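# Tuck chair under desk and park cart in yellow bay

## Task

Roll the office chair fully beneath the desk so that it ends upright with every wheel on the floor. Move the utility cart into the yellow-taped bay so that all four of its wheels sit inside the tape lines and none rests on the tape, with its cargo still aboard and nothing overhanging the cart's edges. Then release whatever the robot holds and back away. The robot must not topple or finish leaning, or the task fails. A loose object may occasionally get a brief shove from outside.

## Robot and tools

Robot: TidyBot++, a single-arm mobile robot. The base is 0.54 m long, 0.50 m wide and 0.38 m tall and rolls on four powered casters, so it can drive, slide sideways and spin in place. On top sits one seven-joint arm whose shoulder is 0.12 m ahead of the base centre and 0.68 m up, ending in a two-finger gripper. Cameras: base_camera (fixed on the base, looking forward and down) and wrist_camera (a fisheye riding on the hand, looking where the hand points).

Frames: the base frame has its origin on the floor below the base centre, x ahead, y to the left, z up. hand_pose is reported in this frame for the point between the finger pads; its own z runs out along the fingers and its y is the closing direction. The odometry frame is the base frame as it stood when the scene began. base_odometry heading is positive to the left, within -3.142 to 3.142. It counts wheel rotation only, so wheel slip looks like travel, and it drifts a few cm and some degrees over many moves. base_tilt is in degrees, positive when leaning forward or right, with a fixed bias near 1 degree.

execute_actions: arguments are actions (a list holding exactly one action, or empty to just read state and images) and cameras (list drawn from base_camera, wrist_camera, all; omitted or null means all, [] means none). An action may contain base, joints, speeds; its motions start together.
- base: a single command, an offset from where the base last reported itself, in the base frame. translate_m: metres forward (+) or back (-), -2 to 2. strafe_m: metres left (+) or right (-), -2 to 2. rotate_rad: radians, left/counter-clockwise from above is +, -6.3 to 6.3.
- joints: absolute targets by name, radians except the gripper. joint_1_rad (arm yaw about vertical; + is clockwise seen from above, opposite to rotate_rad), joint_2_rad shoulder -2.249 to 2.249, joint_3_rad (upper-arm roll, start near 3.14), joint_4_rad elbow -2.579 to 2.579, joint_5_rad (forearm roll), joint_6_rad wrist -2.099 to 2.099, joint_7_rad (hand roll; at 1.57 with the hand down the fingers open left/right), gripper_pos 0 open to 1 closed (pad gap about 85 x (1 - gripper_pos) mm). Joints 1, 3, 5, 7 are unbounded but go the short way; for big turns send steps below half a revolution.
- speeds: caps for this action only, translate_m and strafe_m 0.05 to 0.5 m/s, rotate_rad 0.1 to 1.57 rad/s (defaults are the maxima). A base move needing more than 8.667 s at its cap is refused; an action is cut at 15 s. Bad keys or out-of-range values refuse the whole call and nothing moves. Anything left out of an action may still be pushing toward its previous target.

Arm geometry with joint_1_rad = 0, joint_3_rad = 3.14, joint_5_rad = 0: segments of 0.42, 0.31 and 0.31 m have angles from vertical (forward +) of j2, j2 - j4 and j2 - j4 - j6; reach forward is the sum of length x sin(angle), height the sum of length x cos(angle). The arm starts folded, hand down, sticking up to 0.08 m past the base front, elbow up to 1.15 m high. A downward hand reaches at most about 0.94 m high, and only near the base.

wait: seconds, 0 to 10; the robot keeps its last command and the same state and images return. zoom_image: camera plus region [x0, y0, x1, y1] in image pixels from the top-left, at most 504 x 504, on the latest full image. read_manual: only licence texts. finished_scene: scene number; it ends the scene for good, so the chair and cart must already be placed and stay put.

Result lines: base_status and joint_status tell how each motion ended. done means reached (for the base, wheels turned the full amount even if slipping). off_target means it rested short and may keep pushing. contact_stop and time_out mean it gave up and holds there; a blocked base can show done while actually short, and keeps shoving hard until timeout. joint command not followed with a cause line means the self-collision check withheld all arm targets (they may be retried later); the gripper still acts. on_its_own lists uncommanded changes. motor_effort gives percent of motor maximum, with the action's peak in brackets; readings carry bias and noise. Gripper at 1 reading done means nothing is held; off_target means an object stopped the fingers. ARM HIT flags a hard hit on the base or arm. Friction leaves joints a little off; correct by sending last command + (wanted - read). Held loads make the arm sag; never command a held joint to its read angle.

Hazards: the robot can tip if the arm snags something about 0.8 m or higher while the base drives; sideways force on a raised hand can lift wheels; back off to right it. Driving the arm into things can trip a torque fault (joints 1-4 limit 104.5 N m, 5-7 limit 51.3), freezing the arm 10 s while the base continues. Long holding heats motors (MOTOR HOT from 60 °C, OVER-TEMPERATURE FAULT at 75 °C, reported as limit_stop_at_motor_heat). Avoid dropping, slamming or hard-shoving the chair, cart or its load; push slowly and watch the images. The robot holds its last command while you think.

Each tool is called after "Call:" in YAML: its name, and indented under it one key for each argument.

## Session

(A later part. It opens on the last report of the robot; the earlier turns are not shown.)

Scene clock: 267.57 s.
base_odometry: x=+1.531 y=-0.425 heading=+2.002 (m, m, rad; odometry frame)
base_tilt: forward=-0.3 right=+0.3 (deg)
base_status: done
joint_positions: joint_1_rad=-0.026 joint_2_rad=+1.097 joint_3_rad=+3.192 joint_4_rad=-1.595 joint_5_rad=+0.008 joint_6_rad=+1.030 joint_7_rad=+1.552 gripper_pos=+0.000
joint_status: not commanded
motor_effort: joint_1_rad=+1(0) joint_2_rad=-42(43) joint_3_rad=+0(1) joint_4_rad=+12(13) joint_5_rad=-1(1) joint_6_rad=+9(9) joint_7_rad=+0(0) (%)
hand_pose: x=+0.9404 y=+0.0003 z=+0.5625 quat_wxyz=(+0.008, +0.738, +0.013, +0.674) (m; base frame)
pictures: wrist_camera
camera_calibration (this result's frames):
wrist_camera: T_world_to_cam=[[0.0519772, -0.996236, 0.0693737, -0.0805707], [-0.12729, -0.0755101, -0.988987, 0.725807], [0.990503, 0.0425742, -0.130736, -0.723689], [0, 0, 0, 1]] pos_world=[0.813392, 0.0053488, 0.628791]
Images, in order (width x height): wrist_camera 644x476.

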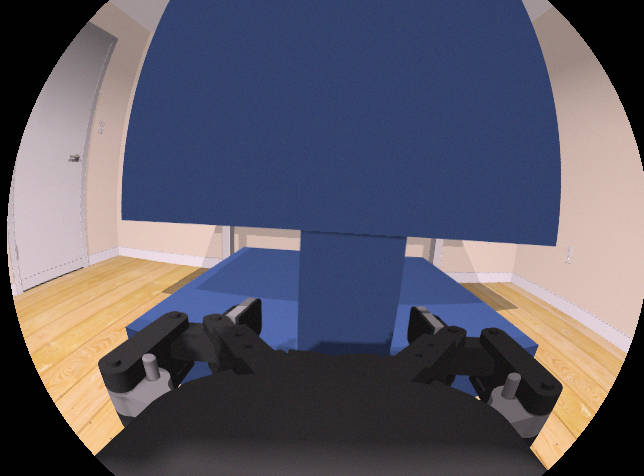

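Call:
execute_actions:
  actions:
    - {"base":{"strafe_m":-0.013}}
  cameras: []

Call:
execute_actions:
  actions:
    - {"base":{"translate_m":0.085},"speeds":{"translate_m":0.08}}
  cameras: []

Call:
execute_actions:
  actions:
    - {"joints":{"gripper_pos":1}}
  cameras: ["wrist_camera"]

Call:
execute_actions:
  actions:
    - {"base":{"translate_m":0.75},"speeds":{"translate_m":0.2}}

Scene clock: 271.03 s.
base_odometry: x=+1.543 y=-0.420 heading=+2.003 (m, m, rad; odometry frame)
base_tilt: forward=-0.2 right=+0.3 (deg)
base_status: done
joint_positions: joint_1_rad=-0.019 joint_2_rad=+1.097 joint_3_rad=+3.192 joint_4_rad=-1.595 joint_5_rad=+0.008 joint_6_rad=+1.030 joint_7_rad=+1.552 gripper_pos=+0.000
joint_status: not commanded
motor_effort: joint_1_rad=+1(4) joint_2_rad=-42(43) joint_3_rad=+0(2) joint_4_rad=+12(12) joint_5_rad=+0(1) joint_6_rad=+9(9) joint_7_rad=+0(0) (%)
hand_pose: x=+0.9404 y=-0.0053 z=+0.5625 quat_wxyz=(+0.010, +0.738, +0.010, +0.674) (m; base frame)
pictures: none
No camera images: the call's "cameras" was empty. Leave "cameras" out to get every camera's image.

Scene clock: 272.63 s.
base_odometry: x=+1.507 y=-0.342 heading=+2.003 (m, m, rad; odometry frame)
base_tilt: forward=-0.2 right=+0.3 (deg)
base_status: done
joint_positions: joint_1_rad=-0.020 joint_2_rad=+1.097 joint_3_rad=+3.192 joint_4_rad=-1.606 joint_5_rad=+0.009 joint_6_rad=+1.042 joint_7_rad=+1.552 gripper_pos=+0.000
joint_status: not commanded
motor_effort: joint_1_rad=+2(5) joint_2_rad=-42(44) joint_3_rad=+0(2) joint_4_rad=+13(21) joint_5_rad=-1(3) joint_6_rad=+8(9) joint_7_rad=+0(1) (%)
hand_pose: x=+0.9372 y=-0.0043 z=+0.5608 quat_wxyz=(+0.010, +0.738, +0.011, +0.675) (m; base frame)
pictures: none
No camera images: the call's "cameras" was empty. Leave "cameras" out to get every camera's image.

Scene clock: 273.73 s.
base_odometry: x=+1.507 y=-0.342 heading=+2.003 (m, m, rad; odometry frame)
base_tilt: forward=-0.2 right=+0.3 (deg)
base_status: not commanded
joint_positions: joint_1_rad=-0.025 joint_2_rad=+1.098 joint_3_rad=+3.189 joint_4_rad=-1.610 joint_5_rad=+0.013 joint_6_rad=+1.044 joint_7_rad=+1.552 gripper_pos=+0.999
joint_status: all done
motor_effort: joint_1_rad=+2(6) joint_2_rad=-42(44) joint_3_rad=+0(3) joint_4_rad=+14(16) joint_5_rad=-1(4) joint_6_rad=+9(10) joint_7_rad=+0(0) (%)
hand_pose: x=+0.9358 y=+0.0027 z=+0.5588 quat_wxyz=(+0.006, +0.739, +0.015, +0.673) (m; base frame)
pictures: wrist_camera
camera_calibration (this result's frames):
wrist_camera: T_world_to_cam=[[0.0576233, -0.995983, 0.0685424, -0.082484], [-0.129699, -0.0755431, -0.988672, 0.723781], [0.989878, 0.0480806, -0.133531, -0.717544], [0, 0, 0, 1]] pos_world=[0.808908, 0.00702397, 0.625421]
Images, in order (width x height): wrist_camera 644x476.

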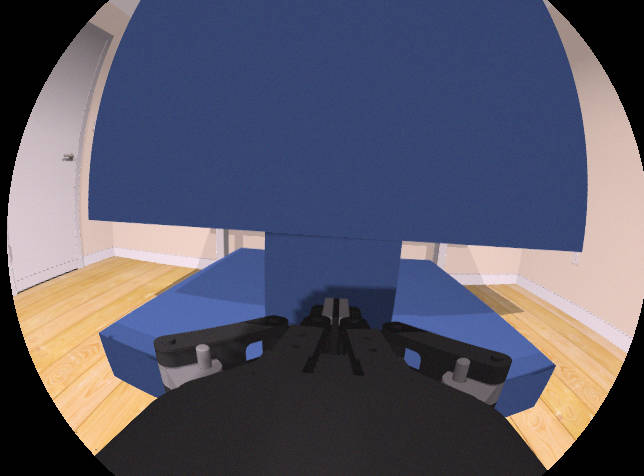

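Scene clock: 278.23 s.
base_odometry: x=+1.194 y=+0.339 heading=+2.002 (m, m, rad; odometry frame)
base_tilt: forward=-0.2 right=+0.3 (deg)
base_status: done
joint_positions: joint_1_rad=+0.007 joint_2_rad=+1.100 joint_3_rad=+3.199 joint_4_rad=-1.611 joint_5_rad=+0.009 joint_6_rad=+1.051 joint_7_rad=+1.552 gripper_pos=+0.999
joint_status: not commanded
motor_effort: joint_1_rad=-4(9) joint_2_rad=-42(45) joint_3_rad=-3(6) joint_4_rad=+13(20) joint_5_rad=+2(6) joint_6_rad=+9(10) joint_7_rad=+0(0) (%)
hand_pose: x=+0.9352 y=-0.0297 z=+0.5594 quat_wxyz=(+0.022, +0.738, +0.002, +0.675) (m; base frame)
pictures: base_camera, wrist_camera
camera_calibration (this result's frames):
wrist_camera: T_world_to_cam=[[0.0173378, -0.996916, 0.0765361, -0.0815887], [-0.127562, -0.0781276, -0.988749, 0.719901], [0.991679, 0.00737961, -0.128523, -0.72101], [0, 0, 0, 1]] pos_world=[0.808257, -0.0197722, 0.625379]
Images, in order (width x height): base_camera 644x364, wrist_camera 644x476.

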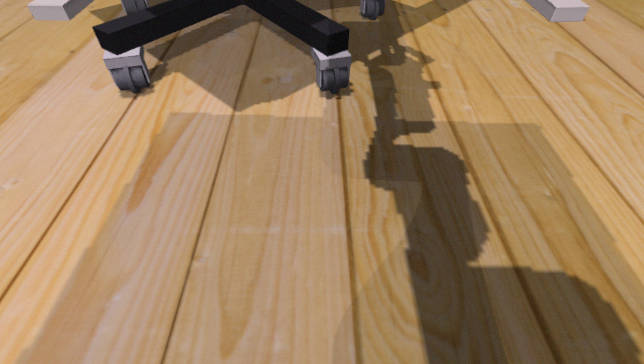

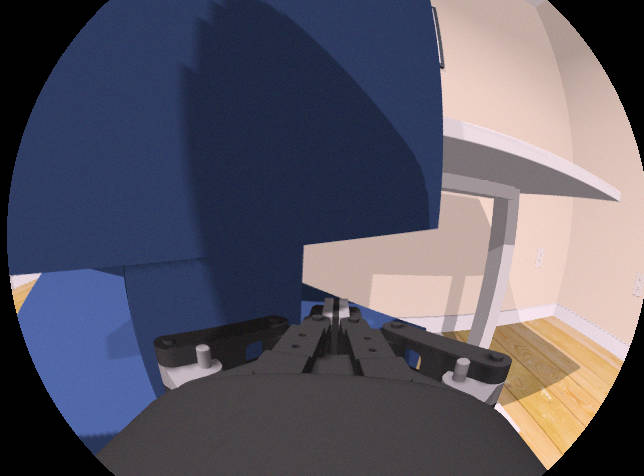

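Call:
execute_actions:
  actions:
    - {"base":{"translate_m":-0.14}}
  cameras: []

Call:
execute_actions:
  actions:
    - {"base":{"strafe_m":-0.85},"joints":{"gripper_pos":0}}
  cameras: []

Call:
execute_actions:
  actions:
    - {"base":{"rotate_rad":0.7},"speeds":{"rotate_rad":0.7}}

Scene clock: 282.80 s.
base_odometry: x=+1.252 y=+0.212 heading=+2.001 (m, m, rad; odometry frame)
base_tilt: forward=-0.3 right=+0.3 (deg)
base_status: done
joint_positions: joint_1_rad=-0.011 joint_2_rad=+1.100 joint_3_rad=+3.199 joint_4_rad=-1.607 joint_5_rad=+0.009 joint_6_rad=+1.051 joint_7_rad=+1.552 gripper_pos=+0.999
joint_status: not commanded
motor_effort: joint_1_rad=+1(6) joint_2_rad=-42(43) joint_3_rad=+0(5) joint_4_rad=+12(13) joint_5_rad=-1(4) joint_6_rad=+9(9) joint_7_rad=+0(0) (%)
hand_pose: x=+0.9369 y=-0.0145 z=+0.5613 quat_wxyz=(+0.016, +0.736, +0.009, +0.677) (m; base frame)
pictures: none
No camera images: the call's "cameras" was empty. Leave "cameras" out to get every camera's image.

Scene clock: 285.87 s.
base_odometry: x=+2.025 y=+0.566 heading=+2.001 (m, m, rad; odometry frame)
base_tilt: forward=-0.2 right=+0.3 (deg)
base_status: done
joint_positions: joint_1_rad=-0.016 joint_2_rad=+1.100 joint_3_rad=+3.198 joint_4_rad=-1.607 joint_5_rad=+0.009 joint_6_rad=+1.051 joint_7_rad=+1.552 gripper_pos=+0.000
joint_status: all done
motor_effort: joint_1_rad=+1(3) joint_2_rad=-42(43) joint_3_rad=+0(1) joint_4_rad=+12(12) joint_5_rad=+0(1) joint_6_rad=+9(9) joint_7_rad=+0(0) (%)
hand_pose: x=+0.9369 y=-0.0100 z=+0.5613 quat_wxyz=(+0.014, +0.736, +0.011, +0.677) (m; base frame)
pictures: none
No camera images: the call's "cameras" was empty. Leave "cameras" out to get every camera's image.

Scene clock: 287.93 s.
base_odometry: x=+2.025 y=+0.566 heading=+2.700 (m, m, rad; odometry frame)
base_tilt: forward=-0.2 right=+0.3 (deg)
base_status: done
joint_positions: joint_1_rad=-0.021 joint_2_rad=+1.100 joint_3_rad=+3.188 joint_4_rad=-1.607 joint_5_rad=+0.009 joint_6_rad=+1.051 joint_7_rad=+1.552 gripper_pos=+0.000
joint_status: not commanded
motor_effort: joint_1_rad=+1(7) joint_2_rad=-42(44) joint_3_rad=+0(3) joint_4_rad=+12(13) joint_5_rad=+0(2) joint_6_rad=+8(9) joint_7_rad=+0(0) (%)
hand_pose: x=+0.9369 y=-0.0011 z=+0.5612 quat_wxyz=(+0.007, +0.736, +0.011, +0.677) (m; base frame)
pictures: base_camera, wrist_camera
camera_calibration (this result's frames):
wrist_camera: T_world_to_cam=[[0.0500642, -0.996542, 0.0663157, -0.078223], [-0.120949, -0.0719597, -0.990047, 0.71867], [0.991395, 0.0415451, -0.124133, -0.724885], [0, 0, 0, 1]] pos_world=[0.809487, 0.00387832, 0.626723]
Images, in order (width x height): base_camera 644x364, wrist_camera 644x476.

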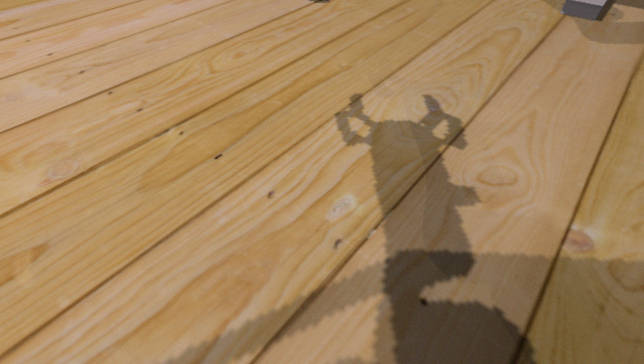

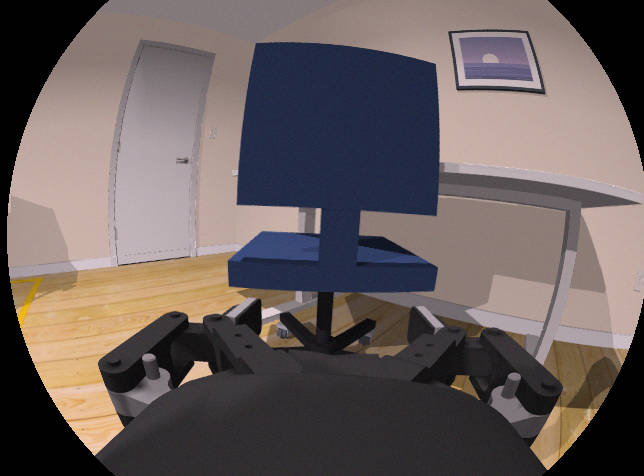

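Call:
execute_actions:
  actions:
    - {"base":{"strafe_m":-0.2}}
  cameras: []

Call:
execute_actions:
  actions:
    - {"base":{"rotate_rad":0.146}}
  cameras: []

Call:
execute_actions:
  actions:
    - {"base":{"translate_m":0.34}}
  cameras: ["wrist_camera"]

Scene clock: 293.33 s.
base_odometry: x=+2.111 y=+0.747 heading=+2.701 (m, m, rad; odometry frame)
base_tilt: forward=-0.3 right=+0.3 (deg)
base_status: done
joint_positions: joint_1_rad=-0.012 joint_2_rad=+1.100 joint_3_rad=+3.188 joint_4_rad=-1.607 joint_5_rad=+0.009 joint_6_rad=+1.051 joint_7_rad=+1.552 gripper_pos=+0.000
joint_status: not commanded
motor_effort: joint_1_rad=+1(3) joint_2_rad=-42(43) joint_3_rad=+0(2) joint_4_rad=+12(12) joint_5_rad=+0(1) joint_6_rad=+9(9) joint_7_rad=+0(0) (%)
hand_pose: x=+0.9369 y=-0.0088 z=+0.5612 quat_wxyz=(+0.011, +0.736, +0.008, +0.677) (m; base frame)
pictures: none
No camera images: the call's "cameras" was empty. Leave "cameras" out to get every camera's image.

Scene clock: 294.67 s.
base_odometry: x=+2.111 y=+0.747 heading=+2.847 (m, m, rad; odometry frame)
base_tilt: forward=-0.3 right=+0.3 (deg)
base_status: done
joint_positions: joint_1_rad=-0.023 joint_2_rad=+1.100 joint_3_rad=+3.182 joint_4_rad=-1.607 joint_5_rad=+0.009 joint_6_rad=+1.051 joint_7_rad=+1.552 gripper_pos=+0.000
joint_status: not commanded
motor_effort: joint_1_rad=+1(8) joint_2_rad=-42(43) joint_3_rad=+0(3) joint_4_rad=+12(12) joint_5_rad=+0(2) joint_6_rad=+8(9) joint_7_rad=+0(0) (%)
hand_pose: x=+0.9369 y=+0.0027 z=+0.5612 quat_wxyz=(+0.004, +0.736, +0.011, +0.677) (m; base frame)
pictures: none
No camera images: the call's "cameras" was empty. Leave "cameras" out to get every camera's image.

Scene clock: 296.67 s.
base_odometry: x=+1.785 y=+0.846 heading=+2.848 (m, m, rad; odometry frame)
base_tilt: forward=-0.2 right=+0.3 (deg)
base_status: done
joint_positions: joint_1_rad=-0.022 joint_2_rad=+1.100 joint_3_rad=+3.182 joint_4_rad=-1.606 joint_5_rad=+0.009 joint_6_rad=+1.051 joint_7_rad=+1.552 gripper_pos=+0.000
joint_status: not commanded
motor_effort: joint_1_rad=+1(2) joint_2_rad=-41(44) joint_3_rad=-1(2) joint_4_rad=+11(13) joint_5_rad=+0(0) joint_6_rad=+8(9) joint_7_rad=+0(0) (%)
hand_pose: x=+0.9371 y=+0.0026 z=+0.5616 quat_wxyz=(+0.004, +0.736, +0.011, +0.677) (m; base frame)
pictures: wrist_camera
camera_calibration (this result's frames):
wrist_camera: T_world_to_cam=[[0.0538486, -0.996656, 0.0614543, -0.0753615], [-0.119979, -0.0675556, -0.990475, 0.718616], [0.991315, 0.0459624, -0.123216, -0.725657], [0, 0, 0, 1]] pos_world=[0.809631, 0.00678991, 0.62699]
Images, in order (width x height): wrist_camera 644x476.

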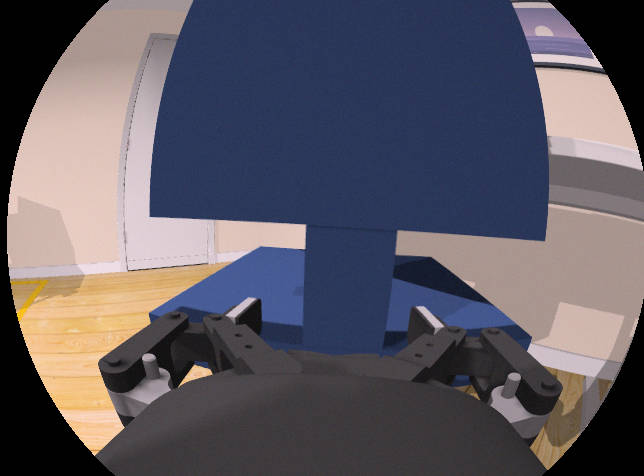

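Call:
execute_actions:
  actions:
    - {"base":{"translate_m":0.06},"speeds":{"translate_m":0.08}}
  cameras: ["wrist_camera"]

Scene clock: 299.77 s.
base_odometry: x=+1.727 y=+0.863 heading=+2.849 (m, m, rad; odometry frame)
base_tilt: forward=-0.3 right=+0.3 (deg)
base_status: done
joint_positions: joint_1_rad=-0.022 joint_2_rad=+1.100 joint_3_rad=+3.182 joint_4_rad=-1.606 joint_5_rad=+0.009 joint_6_rad=+1.051 joint_7_rad=+1.552 gripper_pos=+0.000
joint_status: not commanded
motor_effort: joint_1_rad=+1(5) joint_2_rad=-42(43) joint_3_rad=-1(2) joint_4_rad=+12(13) joint_5_rad=+0(1) joint_6_rad=+9(9) joint_7_rad=+0(0) (%)
hand_pose: x=+0.9371 y=+0.0025 z=+0.5616 quat_wxyz=(+0.004, +0.736, +0.011, +0.677) (m; base frame)
pictures: wrist_camera
camera_calibration (this result's frames):
wrist_camera: T_world_to_cam=[[0.0536895, -0.996665, 0.0614554, -0.0753433], [-0.119967, -0.0675364, -0.990478, 0.718608], [0.991325, 0.0458056, -0.123193, -0.725679], [0, 0, 0, 1]] pos_world=[0.809638, 0.00668036, 0.626997]
Images, in order (width x height): wrist_camera 644x476.

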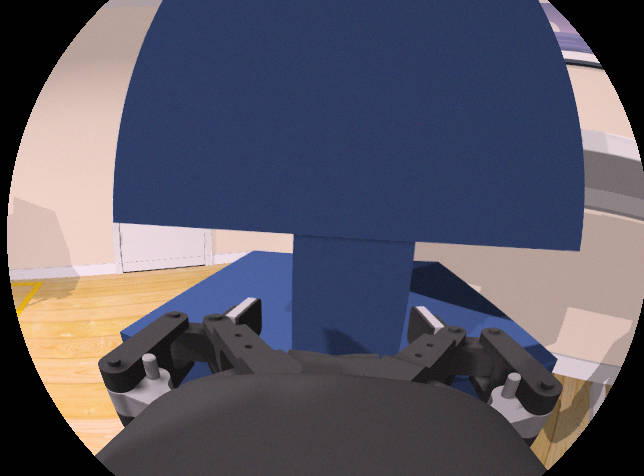

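Call:
execute_actions:
  actions:
    - {"base":{"strafe_m":-0.009},"joints":{"joint_7_rad":1.48}}
  cameras: ["wrist_camera"]

Scene clock: 301.90 s.
base_odometry: x=+1.730 y=+0.871 heading=+2.849 (m, m, rad; odometry frame)
base_tilt: forward=-0.2 right=+0.3 (deg)
base_status: done
joint_positions: joint_1_rad=-0.020 joint_2_rad=+1.100 joint_3_rad=+3.182 joint_4_rad=-1.606 joint_5_rad=+0.009 joint_6_rad=+1.051 joint_7_rad=+1.498 gripper_pos=+0.000
joint_status: all done
motor_effort: joint_1_rad=+2(5) joint_2_rad=-42(43) joint_3_rad=+0(2) joint_4_rad=+12(13) joint_5_rad=+0(1) joint_6_rad=+8(9) joint_7_rad=+0(0) (%)
hand_pose: x=+0.9371 y=+0.0006 z=+0.5616 quat_wxyz=(-0.013, +0.736, -0.010, +0.677) (m; base frame)
pictures: wrist_camera
camera_calibration (this result's frames):
wrist_camera: T_world_to_cam=[[0.0470064, -0.998864, 0.0078494, -0.0407902], [-0.120619, -0.0134765, -0.992607, 0.720258], [0.991585, 0.0457121, -0.121115, -0.72701], [0, 0, 0, 1]] pos_world=[0.809687, 0.00219586, 0.627202]
Images, in order (width x height): wrist_camera 644x476.

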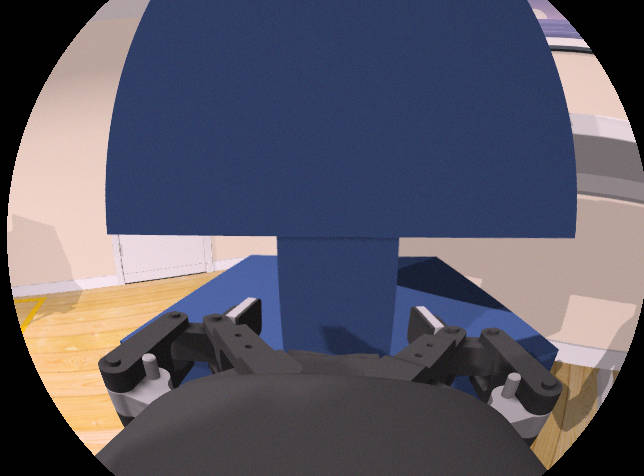

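Call:
execute_actions:
  actions:
    - {"base":{"translate_m":0.06},"speeds":{"translate_m":0.06}}
  cameras: []

Call:
execute_actions:
  actions:
    - {"joints":{"gripper_pos":1}}

Scene clock: 304.93 s.
base_odometry: x=+1.672 y=+0.889 heading=+2.849 (m, m, rad; odometry frame)
base_tilt: forward=-0.2 right=+0.3 (deg)
base_status: done
joint_positions: joint_1_rad=-0.020 joint_2_rad=+1.100 joint_3_rad=+3.182 joint_4_rad=-1.606 joint_5_rad=+0.009 joint_6_rad=+1.051 joint_7_rad=+1.498 gripper_pos=+0.000
joint_status: not commanded
motor_effort: joint_1_rad=+1(6) joint_2_rad=-42(44) joint_3_rad=+0(2) joint_4_rad=+12(13) joint_5_rad=+0(1) joint_6_rad=+8(9) joint_7_rad=+0(0) (%)
hand_pose: x=+0.9371 y=+0.0009 z=+0.5616 quat_wxyz=(-0.013, +0.736, -0.010, +0.677) (m; base frame)
pictures: none
No camera images: the call's "cameras" was empty. Leave "cameras" out to get every camera's image.

Scene clock: 306.03 s.
base_odometry: x=+1.672 y=+0.889 heading=+2.849 (m, m, rad; odometry frame)
base_tilt: forward=-0.2 right=+0.3 (deg)
base_status: not commanded
joint_positions: joint_1_rad=-0.023 joint_2_rad=+1.099 joint_3_rad=+3.185 joint_4_rad=-1.607 joint_5_rad=+0.009 joint_6_rad=+1.052 joint_7_rad=+1.498 gripper_pos=+0.095
joint_status: gripper_pos off_target (ended at +0.095, target +1.000)
motor_effort: joint_1_rad=+2(5) joint_2_rad=-42(44) joint_3_rad=+0(4) joint_4_rad=+13(16) joint_5_rad=-1(3) joint_6_rad=+8(10) joint_7_rad=-1(4) (%)
hand_pose: x=+0.9369 y=+0.0017 z=+0.5617 quat_wxyz=(-0.013, +0.736, -0.008, +0.677) (m; base frame)
pictures: base_camera, wrist_camera
camera_calibration (this result's frames):
wrist_camera: T_world_to_cam=[[0.0489806, -0.998748, 0.0101396, -0.0428432], [-0.120685, -0.0159954, -0.992562, 0.720434], [0.991482, 0.0473926, -0.121318, -0.726637], [0, 0, 0, 1]] pos_world=[0.809492, 0.00317129, 0.627356]
Images, in order (width x height): base_camera 644x364, wrist_camera 644x476.

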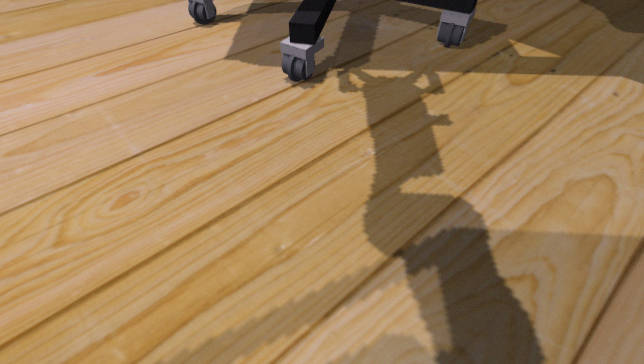

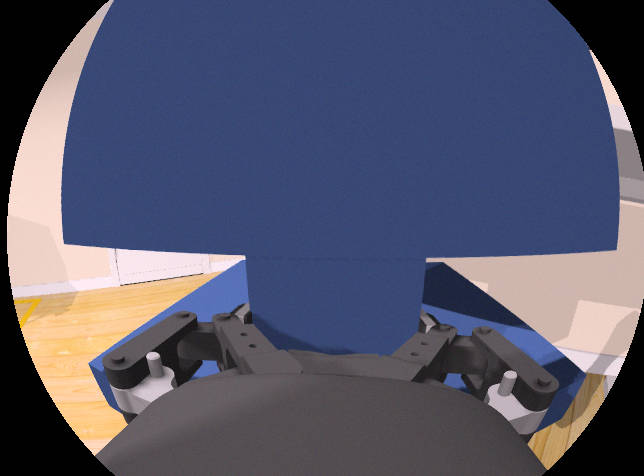

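Call:
execute_actions:
  actions:
    - {"base":{"strafe_m":0.5},"speeds":{"strafe_m":0.15}}
  cameras: []

Call:
execute_actions:
  actions:
    - {"base":{"rotate_rad":-0.45},"speeds":{"rotate_rad":0.2}}
  cameras: []

Call:
execute_actions:
  actions:
    - {"base":{"strafe_m":0.38},"speeds":{"strafe_m":0.15}}
  cameras: []

Call:
execute_actions:
  actions:
    - {"base":{"rotate_rad":-0.42},"speeds":{"rotate_rad":0.2}}
  cameras: ["base_camera"]

Call:
execute_actions:
  actions:
    - {"base":{"translate_m":0.2},"speeds":{"translate_m":0.15}}

Scene clock: 316.77 s.
base_odometry: x=+1.528 y=+0.410 heading=+2.849 (m, m, rad; odometry frame)
base_tilt: forward=-0.3 right=+0.3 (deg)
base_status: done
joint_positions: joint_1_rad=+0.023 joint_2_rad=+1.102 joint_3_rad=+3.222 joint_4_rad=-1.605 joint_5_rad=-0.036 joint_6_rad=+1.052 joint_7_rad=+1.484 gripper_pos=+0.096
joint_status: not commanded
motor_effort: joint_1_rad=-5(23) joint_2_rad=-41(45) joint_3_rad=-3(12) joint_4_rad=+14(15) joint_5_rad=+5(17) joint_6_rad=+8(13) joint_7_rad=+1(3) (%)
hand_pose: x=+0.9350 y=-0.0653 z=+0.5615 quat_wxyz=(+0.022, +0.734, -0.047, +0.678) (m; base frame)
pictures: none
No camera images: the call's "cameras" was empty. Leave "cameras" out to get every camera's image.

Scene clock: 320.27 s.
base_odometry: x=+1.528 y=+0.410 heading=+2.401 (m, m, rad; odometry frame)
base_tilt: forward=-0.2 right=+0.3 (deg)
base_status: done
joint_positions: joint_1_rad=-0.024 joint_2_rad=+1.101 joint_3_rad=+3.179 joint_4_rad=-1.602 joint_5_rad=+0.041 joint_6_rad=+1.052 joint_7_rad=+1.490 gripper_pos=+0.096
joint_status: not commanded
motor_effort: joint_1_rad=+1(28) joint_2_rad=-44(46) joint_3_rad=-1(10) joint_4_rad=+11(16) joint_5_rad=-1(20) joint_6_rad=+10(11) joint_7_rad=-1(5) (%)
hand_pose: x=+0.9379 y=+0.0146 z=+0.5618 quat_wxyz=(-0.024, +0.735, +0.004, +0.677) (m; base frame)
pictures: none
No camera images: the call's "cameras" was empty. Leave "cameras" out to get every camera's image.

Scene clock: 323.93 s.
base_odometry: x=+1.271 y=+0.130 heading=+2.400 (m, m, rad; odometry frame)
base_tilt: forward=-0.2 right=+0.3 (deg)
base_status: done
joint_positions: joint_1_rad=+0.024 joint_2_rad=+1.103 joint_3_rad=+3.222 joint_4_rad=-1.603 joint_5_rad=-0.039 joint_6_rad=+1.052 joint_7_rad=+1.485 gripper_pos=+0.096
joint_status: not commanded
motor_effort: joint_1_rad=-5(22) joint_2_rad=-40(46) joint_3_rad=-3(11) joint_4_rad=+12(16) joint_5_rad=+5(16) joint_6_rad=+8(13) joint_7_rad=+2(3) (%)
hand_pose: x=+0.9352 y=-0.0673 z=+0.5615 quat_wxyz=(+0.024, +0.733, -0.048, +0.678) (m; base frame)
pictures: none
No camera images: the call's "cameras" was empty. Leave "cameras" out to get every camera's image.

Scene clock: 327.30 s.
base_odometry: x=+1.271 y=+0.130 heading=+1.982 (m, m, rad; odometry frame)
base_tilt: forward=-0.2 right=+0.3 (deg)
base_status: done
joint_positions: joint_1_rad=-0.032 joint_2_rad=+1.101 joint_3_rad=+3.176 joint_4_rad=-1.601 joint_5_rad=+0.050 joint_6_rad=+1.052 joint_7_rad=+1.489 gripper_pos=+0.097
joint_status: not commanded
motor_effort: joint_1_rad=+3(27) joint_2_rad=-44(45) joint_3_rad=+0(11) joint_4_rad=+10(16) joint_5_rad=-2(20) joint_6_rad=+10(10) joint_7_rad=-1(5) (%)
hand_pose: x=+0.9377 y=+0.0248 z=+0.5618 quat_wxyz=(-0.030, +0.735, +0.010, +0.677) (m; base frame)
pictures: base_camera
Images, in order (width x height): base_camera 644x364.

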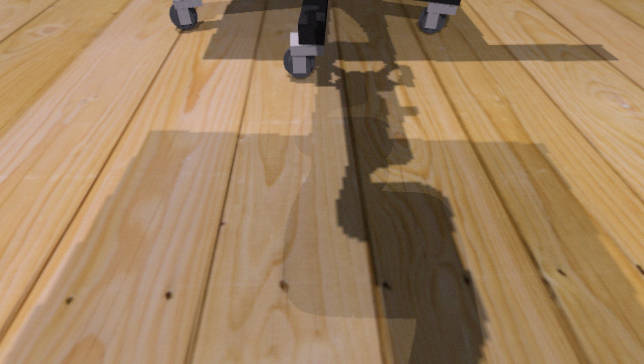

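Scene clock: 329.30 s.
base_odometry: x=+1.191 y=+0.314 heading=+1.981 (m, m, rad; odometry frame)
base_tilt: forward=-0.2 right=+0.3 (deg)
base_status: done
joint_positions: joint_1_rad=-0.009 joint_2_rad=+1.100 joint_3_rad=+3.188 joint_4_rad=-1.609 joint_5_rad=+0.024 joint_6_rad=+1.056 joint_7_rad=+1.489 gripper_pos=+0.097
joint_status: not commanded
motor_effort: joint_1_rad=-3(6) joint_2_rad=-43(46) joint_3_rad=-3(4) joint_4_rad=+11(20) joint_5_rad=+2(5) joint_6_rad=+10(12) joint_7_rad=+0(3) (%)
hand_pose: x=+0.9364 y=-0.0074 z=+0.5618 quat_wxyz=(-0.012, +0.735, -0.009, +0.678) (m; base frame)
pictures: base_camera, wrist_camera
camera_calibration (this result's frames):
wrist_camera: T_world_to_cam=[[0.0460311, -0.998884, 0.0105786, -0.049364], [-0.11899, -0.0159972, -0.992767, 0.718861], [0.991828, 0.0444394, -0.119593, -0.72694], [0, 0, 0, 1]] pos_world=[0.808809, -0.00550432, 0.627247]
Images, in order (width x height): base_camera 644x364, wrist_camera 644x476.

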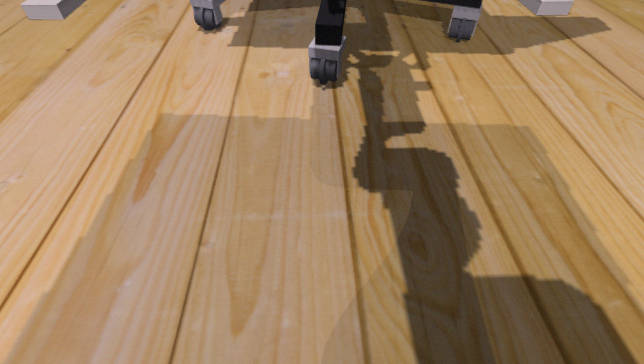

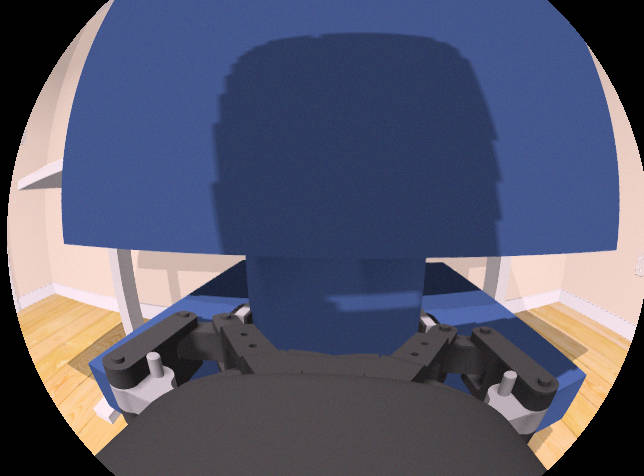

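Call:
execute_actions:
  actions:
    - {"base":{"translate_m":0.16},"speeds":{"translate_m":0.07}}

Scene clock: 333.70 s.
base_odometry: x=+1.128 y=+0.460 heading=+1.980 (m, m, rad; odometry frame)
base_tilt: forward=-0.3 right=+0.3 (deg)
base_status: done
joint_positions: joint_1_rad=+0.018 joint_2_rad=+1.074 joint_3_rad=+3.209 joint_4_rad=-1.685 joint_5_rad=+0.043 joint_6_rad=+1.088 joint_7_rad=+1.486 gripper_pos=+0.097
joint_status: not commanded
motor_effort: joint_1_rad=-9(10) joint_2_rad=-34(44) joint_3_rad=-5(7) joint_4_rad=+25(29) joint_5_rad=-7(8) joint_6_rad=+1(10) joint_7_rad=+2(4) (%)
hand_pose: x=+0.9155 y=-0.0341 z=+0.5594 quat_wxyz=(+0.003, +0.742, -0.010, +0.670) (m; base frame)
pictures: base_camera, wrist_camera
camera_calibration (this result's frames):
wrist_camera: T_world_to_cam=[[0.0256832, -0.999177, 0.0313842, -0.0681141], [-0.138744, -0.0346535, -0.989722, 0.729256], [0.989995, 0.0210649, -0.13952, -0.693349], [0, 0, 0, 1]] pos_world=[0.789341, -0.0281816, 0.627162]
Images, in order (width x height): base_camera 644x364, wrist_camera 644x476.

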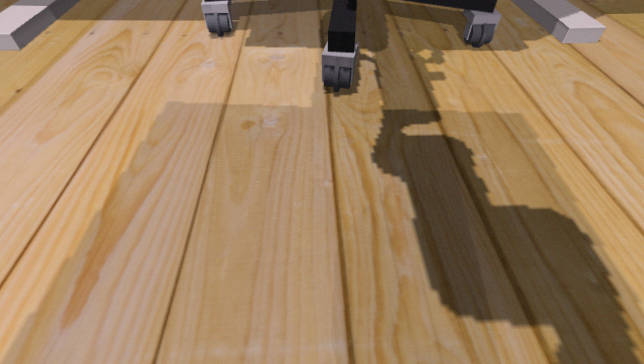

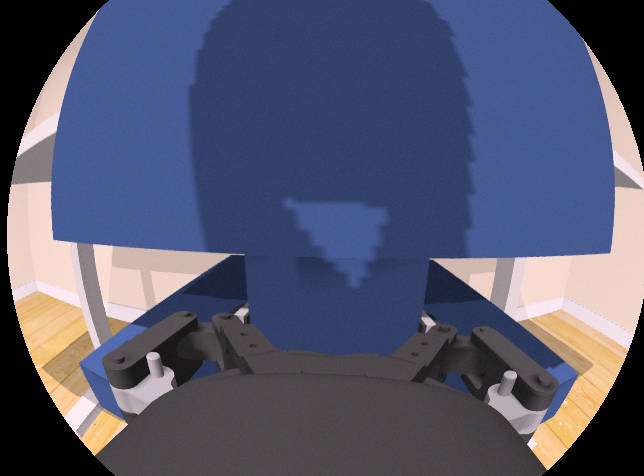

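Against the desk. Release and check.

Call:
execute_actions:
  actions:
    - {"joints":{"gripper_pos":0}}
  cameras: []

Call:
execute_actions:
  actions:
    - {"base":{"translate_m":-0.5}}

Call:
execute_actions:
  actions:
    - {"joints":{"joint_1_rad":-1.0,"joint_2_rad":-0.3,"joint_4_rad":-1.1,"joint_6_rad":-1.4}}
  cameras: ["wrist_camera"]

Scene clock: 337.30 s.
base_odometry: x=+1.128 y=+0.460 heading=+1.980 (m, m, rad; odometry frame)
base_tilt: forward=-0.2 right=+0.3 (deg)
base_status: not commanded
joint_positions: joint_1_rad=+0.010 joint_2_rad=+1.104 joint_3_rad=+3.209 joint_4_rad=-1.615 joint_5_rad=+0.016 joint_6_rad=+1.088 joint_7_rad=+1.486 gripper_pos=+0.000
joint_status: all done
motor_effort: joint_1_rad=-5(8) joint_2_rad=-43(44) joint_3_rad=-3(6) joint_4_rad=+13(27) joint_5_rad=+3(7) joint_6_rad=+9(10) joint_7_rad=+0(2) (%)
hand_pose: x=+0.9340 y=-0.0346 z=+0.5656 quat_wxyz=(+0.004, +0.728, -0.017, +0.686) (m; base frame)
pictures: none
No camera images: the call's "cameras" was empty. Leave "cameras" out to get every camera's image.

Scene clock: 339.77 s.
base_odometry: x=+1.326 y=+0.001 heading=+1.980 (m, m, rad; odometry frame)
base_tilt: forward=-0.3 right=+0.3 (deg)
base_status: done
joint_positions: joint_1_rad=-0.018 joint_2_rad=+1.103 joint_3_rad=+3.199 joint_4_rad=-1.603 joint_5_rad=+0.016 joint_6_rad=+1.088 joint_7_rad=+1.486 gripper_pos=+0.000
joint_status: not commanded
motor_effort: joint_1_rad=+1(6) joint_2_rad=-42(44) joint_3_rad=+0(5) joint_4_rad=+12(13) joint_5_rad=+0(3) joint_6_rad=+9(10) joint_7_rad=+0(0) (%)
hand_pose: x=+0.9385 y=-0.0066 z=+0.5716 quat_wxyz=(-0.010, +0.723, -0.008, +0.690) (m; base frame)
pictures: base_camera, wrist_camera
camera_calibration (this result's frames):
wrist_camera: T_world_to_cam=[[0.0444561, -0.998885, 0.0159071, -0.0503275], [-0.0843958, -0.0196211, -0.996239, 0.69833], [0.99544, 0.0429464, -0.085174, -0.750966], [0, 0, 0, 1]] pos_world=[0.808715, -0.00431811, 0.632542]
Images, in order (width x height): base_camera 644x364, wrist_camera 644x476.

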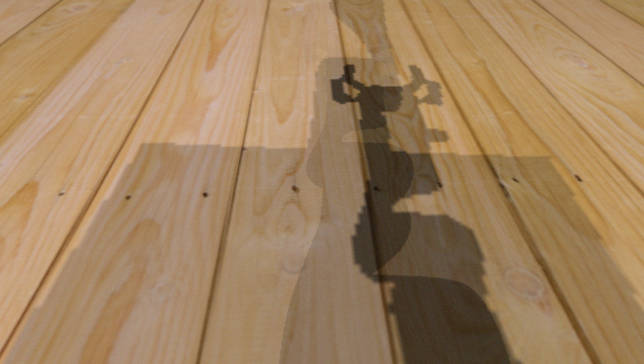

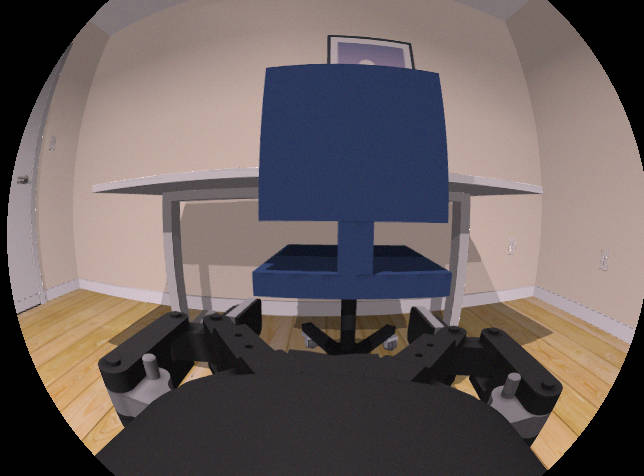

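Scene clock: 342.97 s.
base_odometry: x=+1.326 y=+0.001 heading=+1.980 (m, m, rad; odometry frame)
base_tilt: forward=-0.3 right=+0.3 (deg)
base_status: not commanded
joint_positions: joint_1_rad=-0.985 joint_2_rad=-0.304 joint_3_rad=+3.199 joint_4_rad=-1.114 joint_5_rad=+0.016 joint_6_rad=-1.362 joint_7_rad=+1.486 gripper_pos=+0.000
joint_status: all done
motor_effort: joint_1_rad=+1(1) joint_2_rad=-5(46) joint_3_rad=+0(1) joint_4_rad=+16(20) joint_5_rad=+0(0) joint_6_rad=+7(8) joint_7_rad=+0(0) (%)
hand_pose: x=+0.3424 y=+0.2814 z=+1.1240 quat_wxyz=(-0.226, +0.809, +0.358, +0.407) (m; base frame)
pictures: wrist_camera
camera_calibration (this result's frames):
wrist_camera: T_world_to_cam=[[0.800041, -0.596746, -0.061874, -0.0294484], [-0.396004, -0.447791, -0.801664, 1.21246], [0.450683, 0.665867, -0.594564, 0.460826], [0, 0, 0, 1]] pos_world=[0.296011, 0.218505, 1.24415]
Images, in order (width x height): wrist_camera 644x476.

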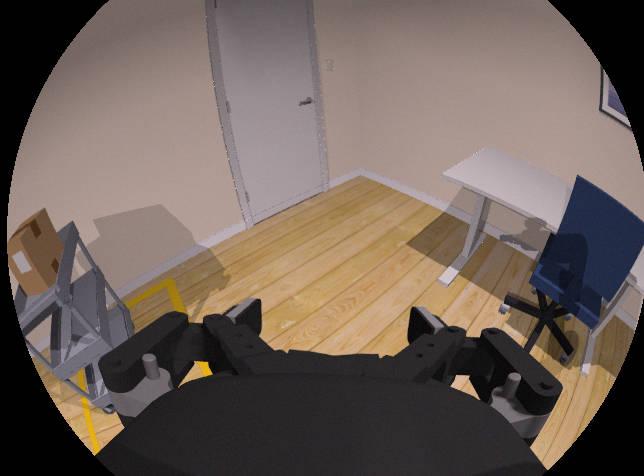

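Call:
finished_scene:
  scene: 2

The scene is finished: the task was done.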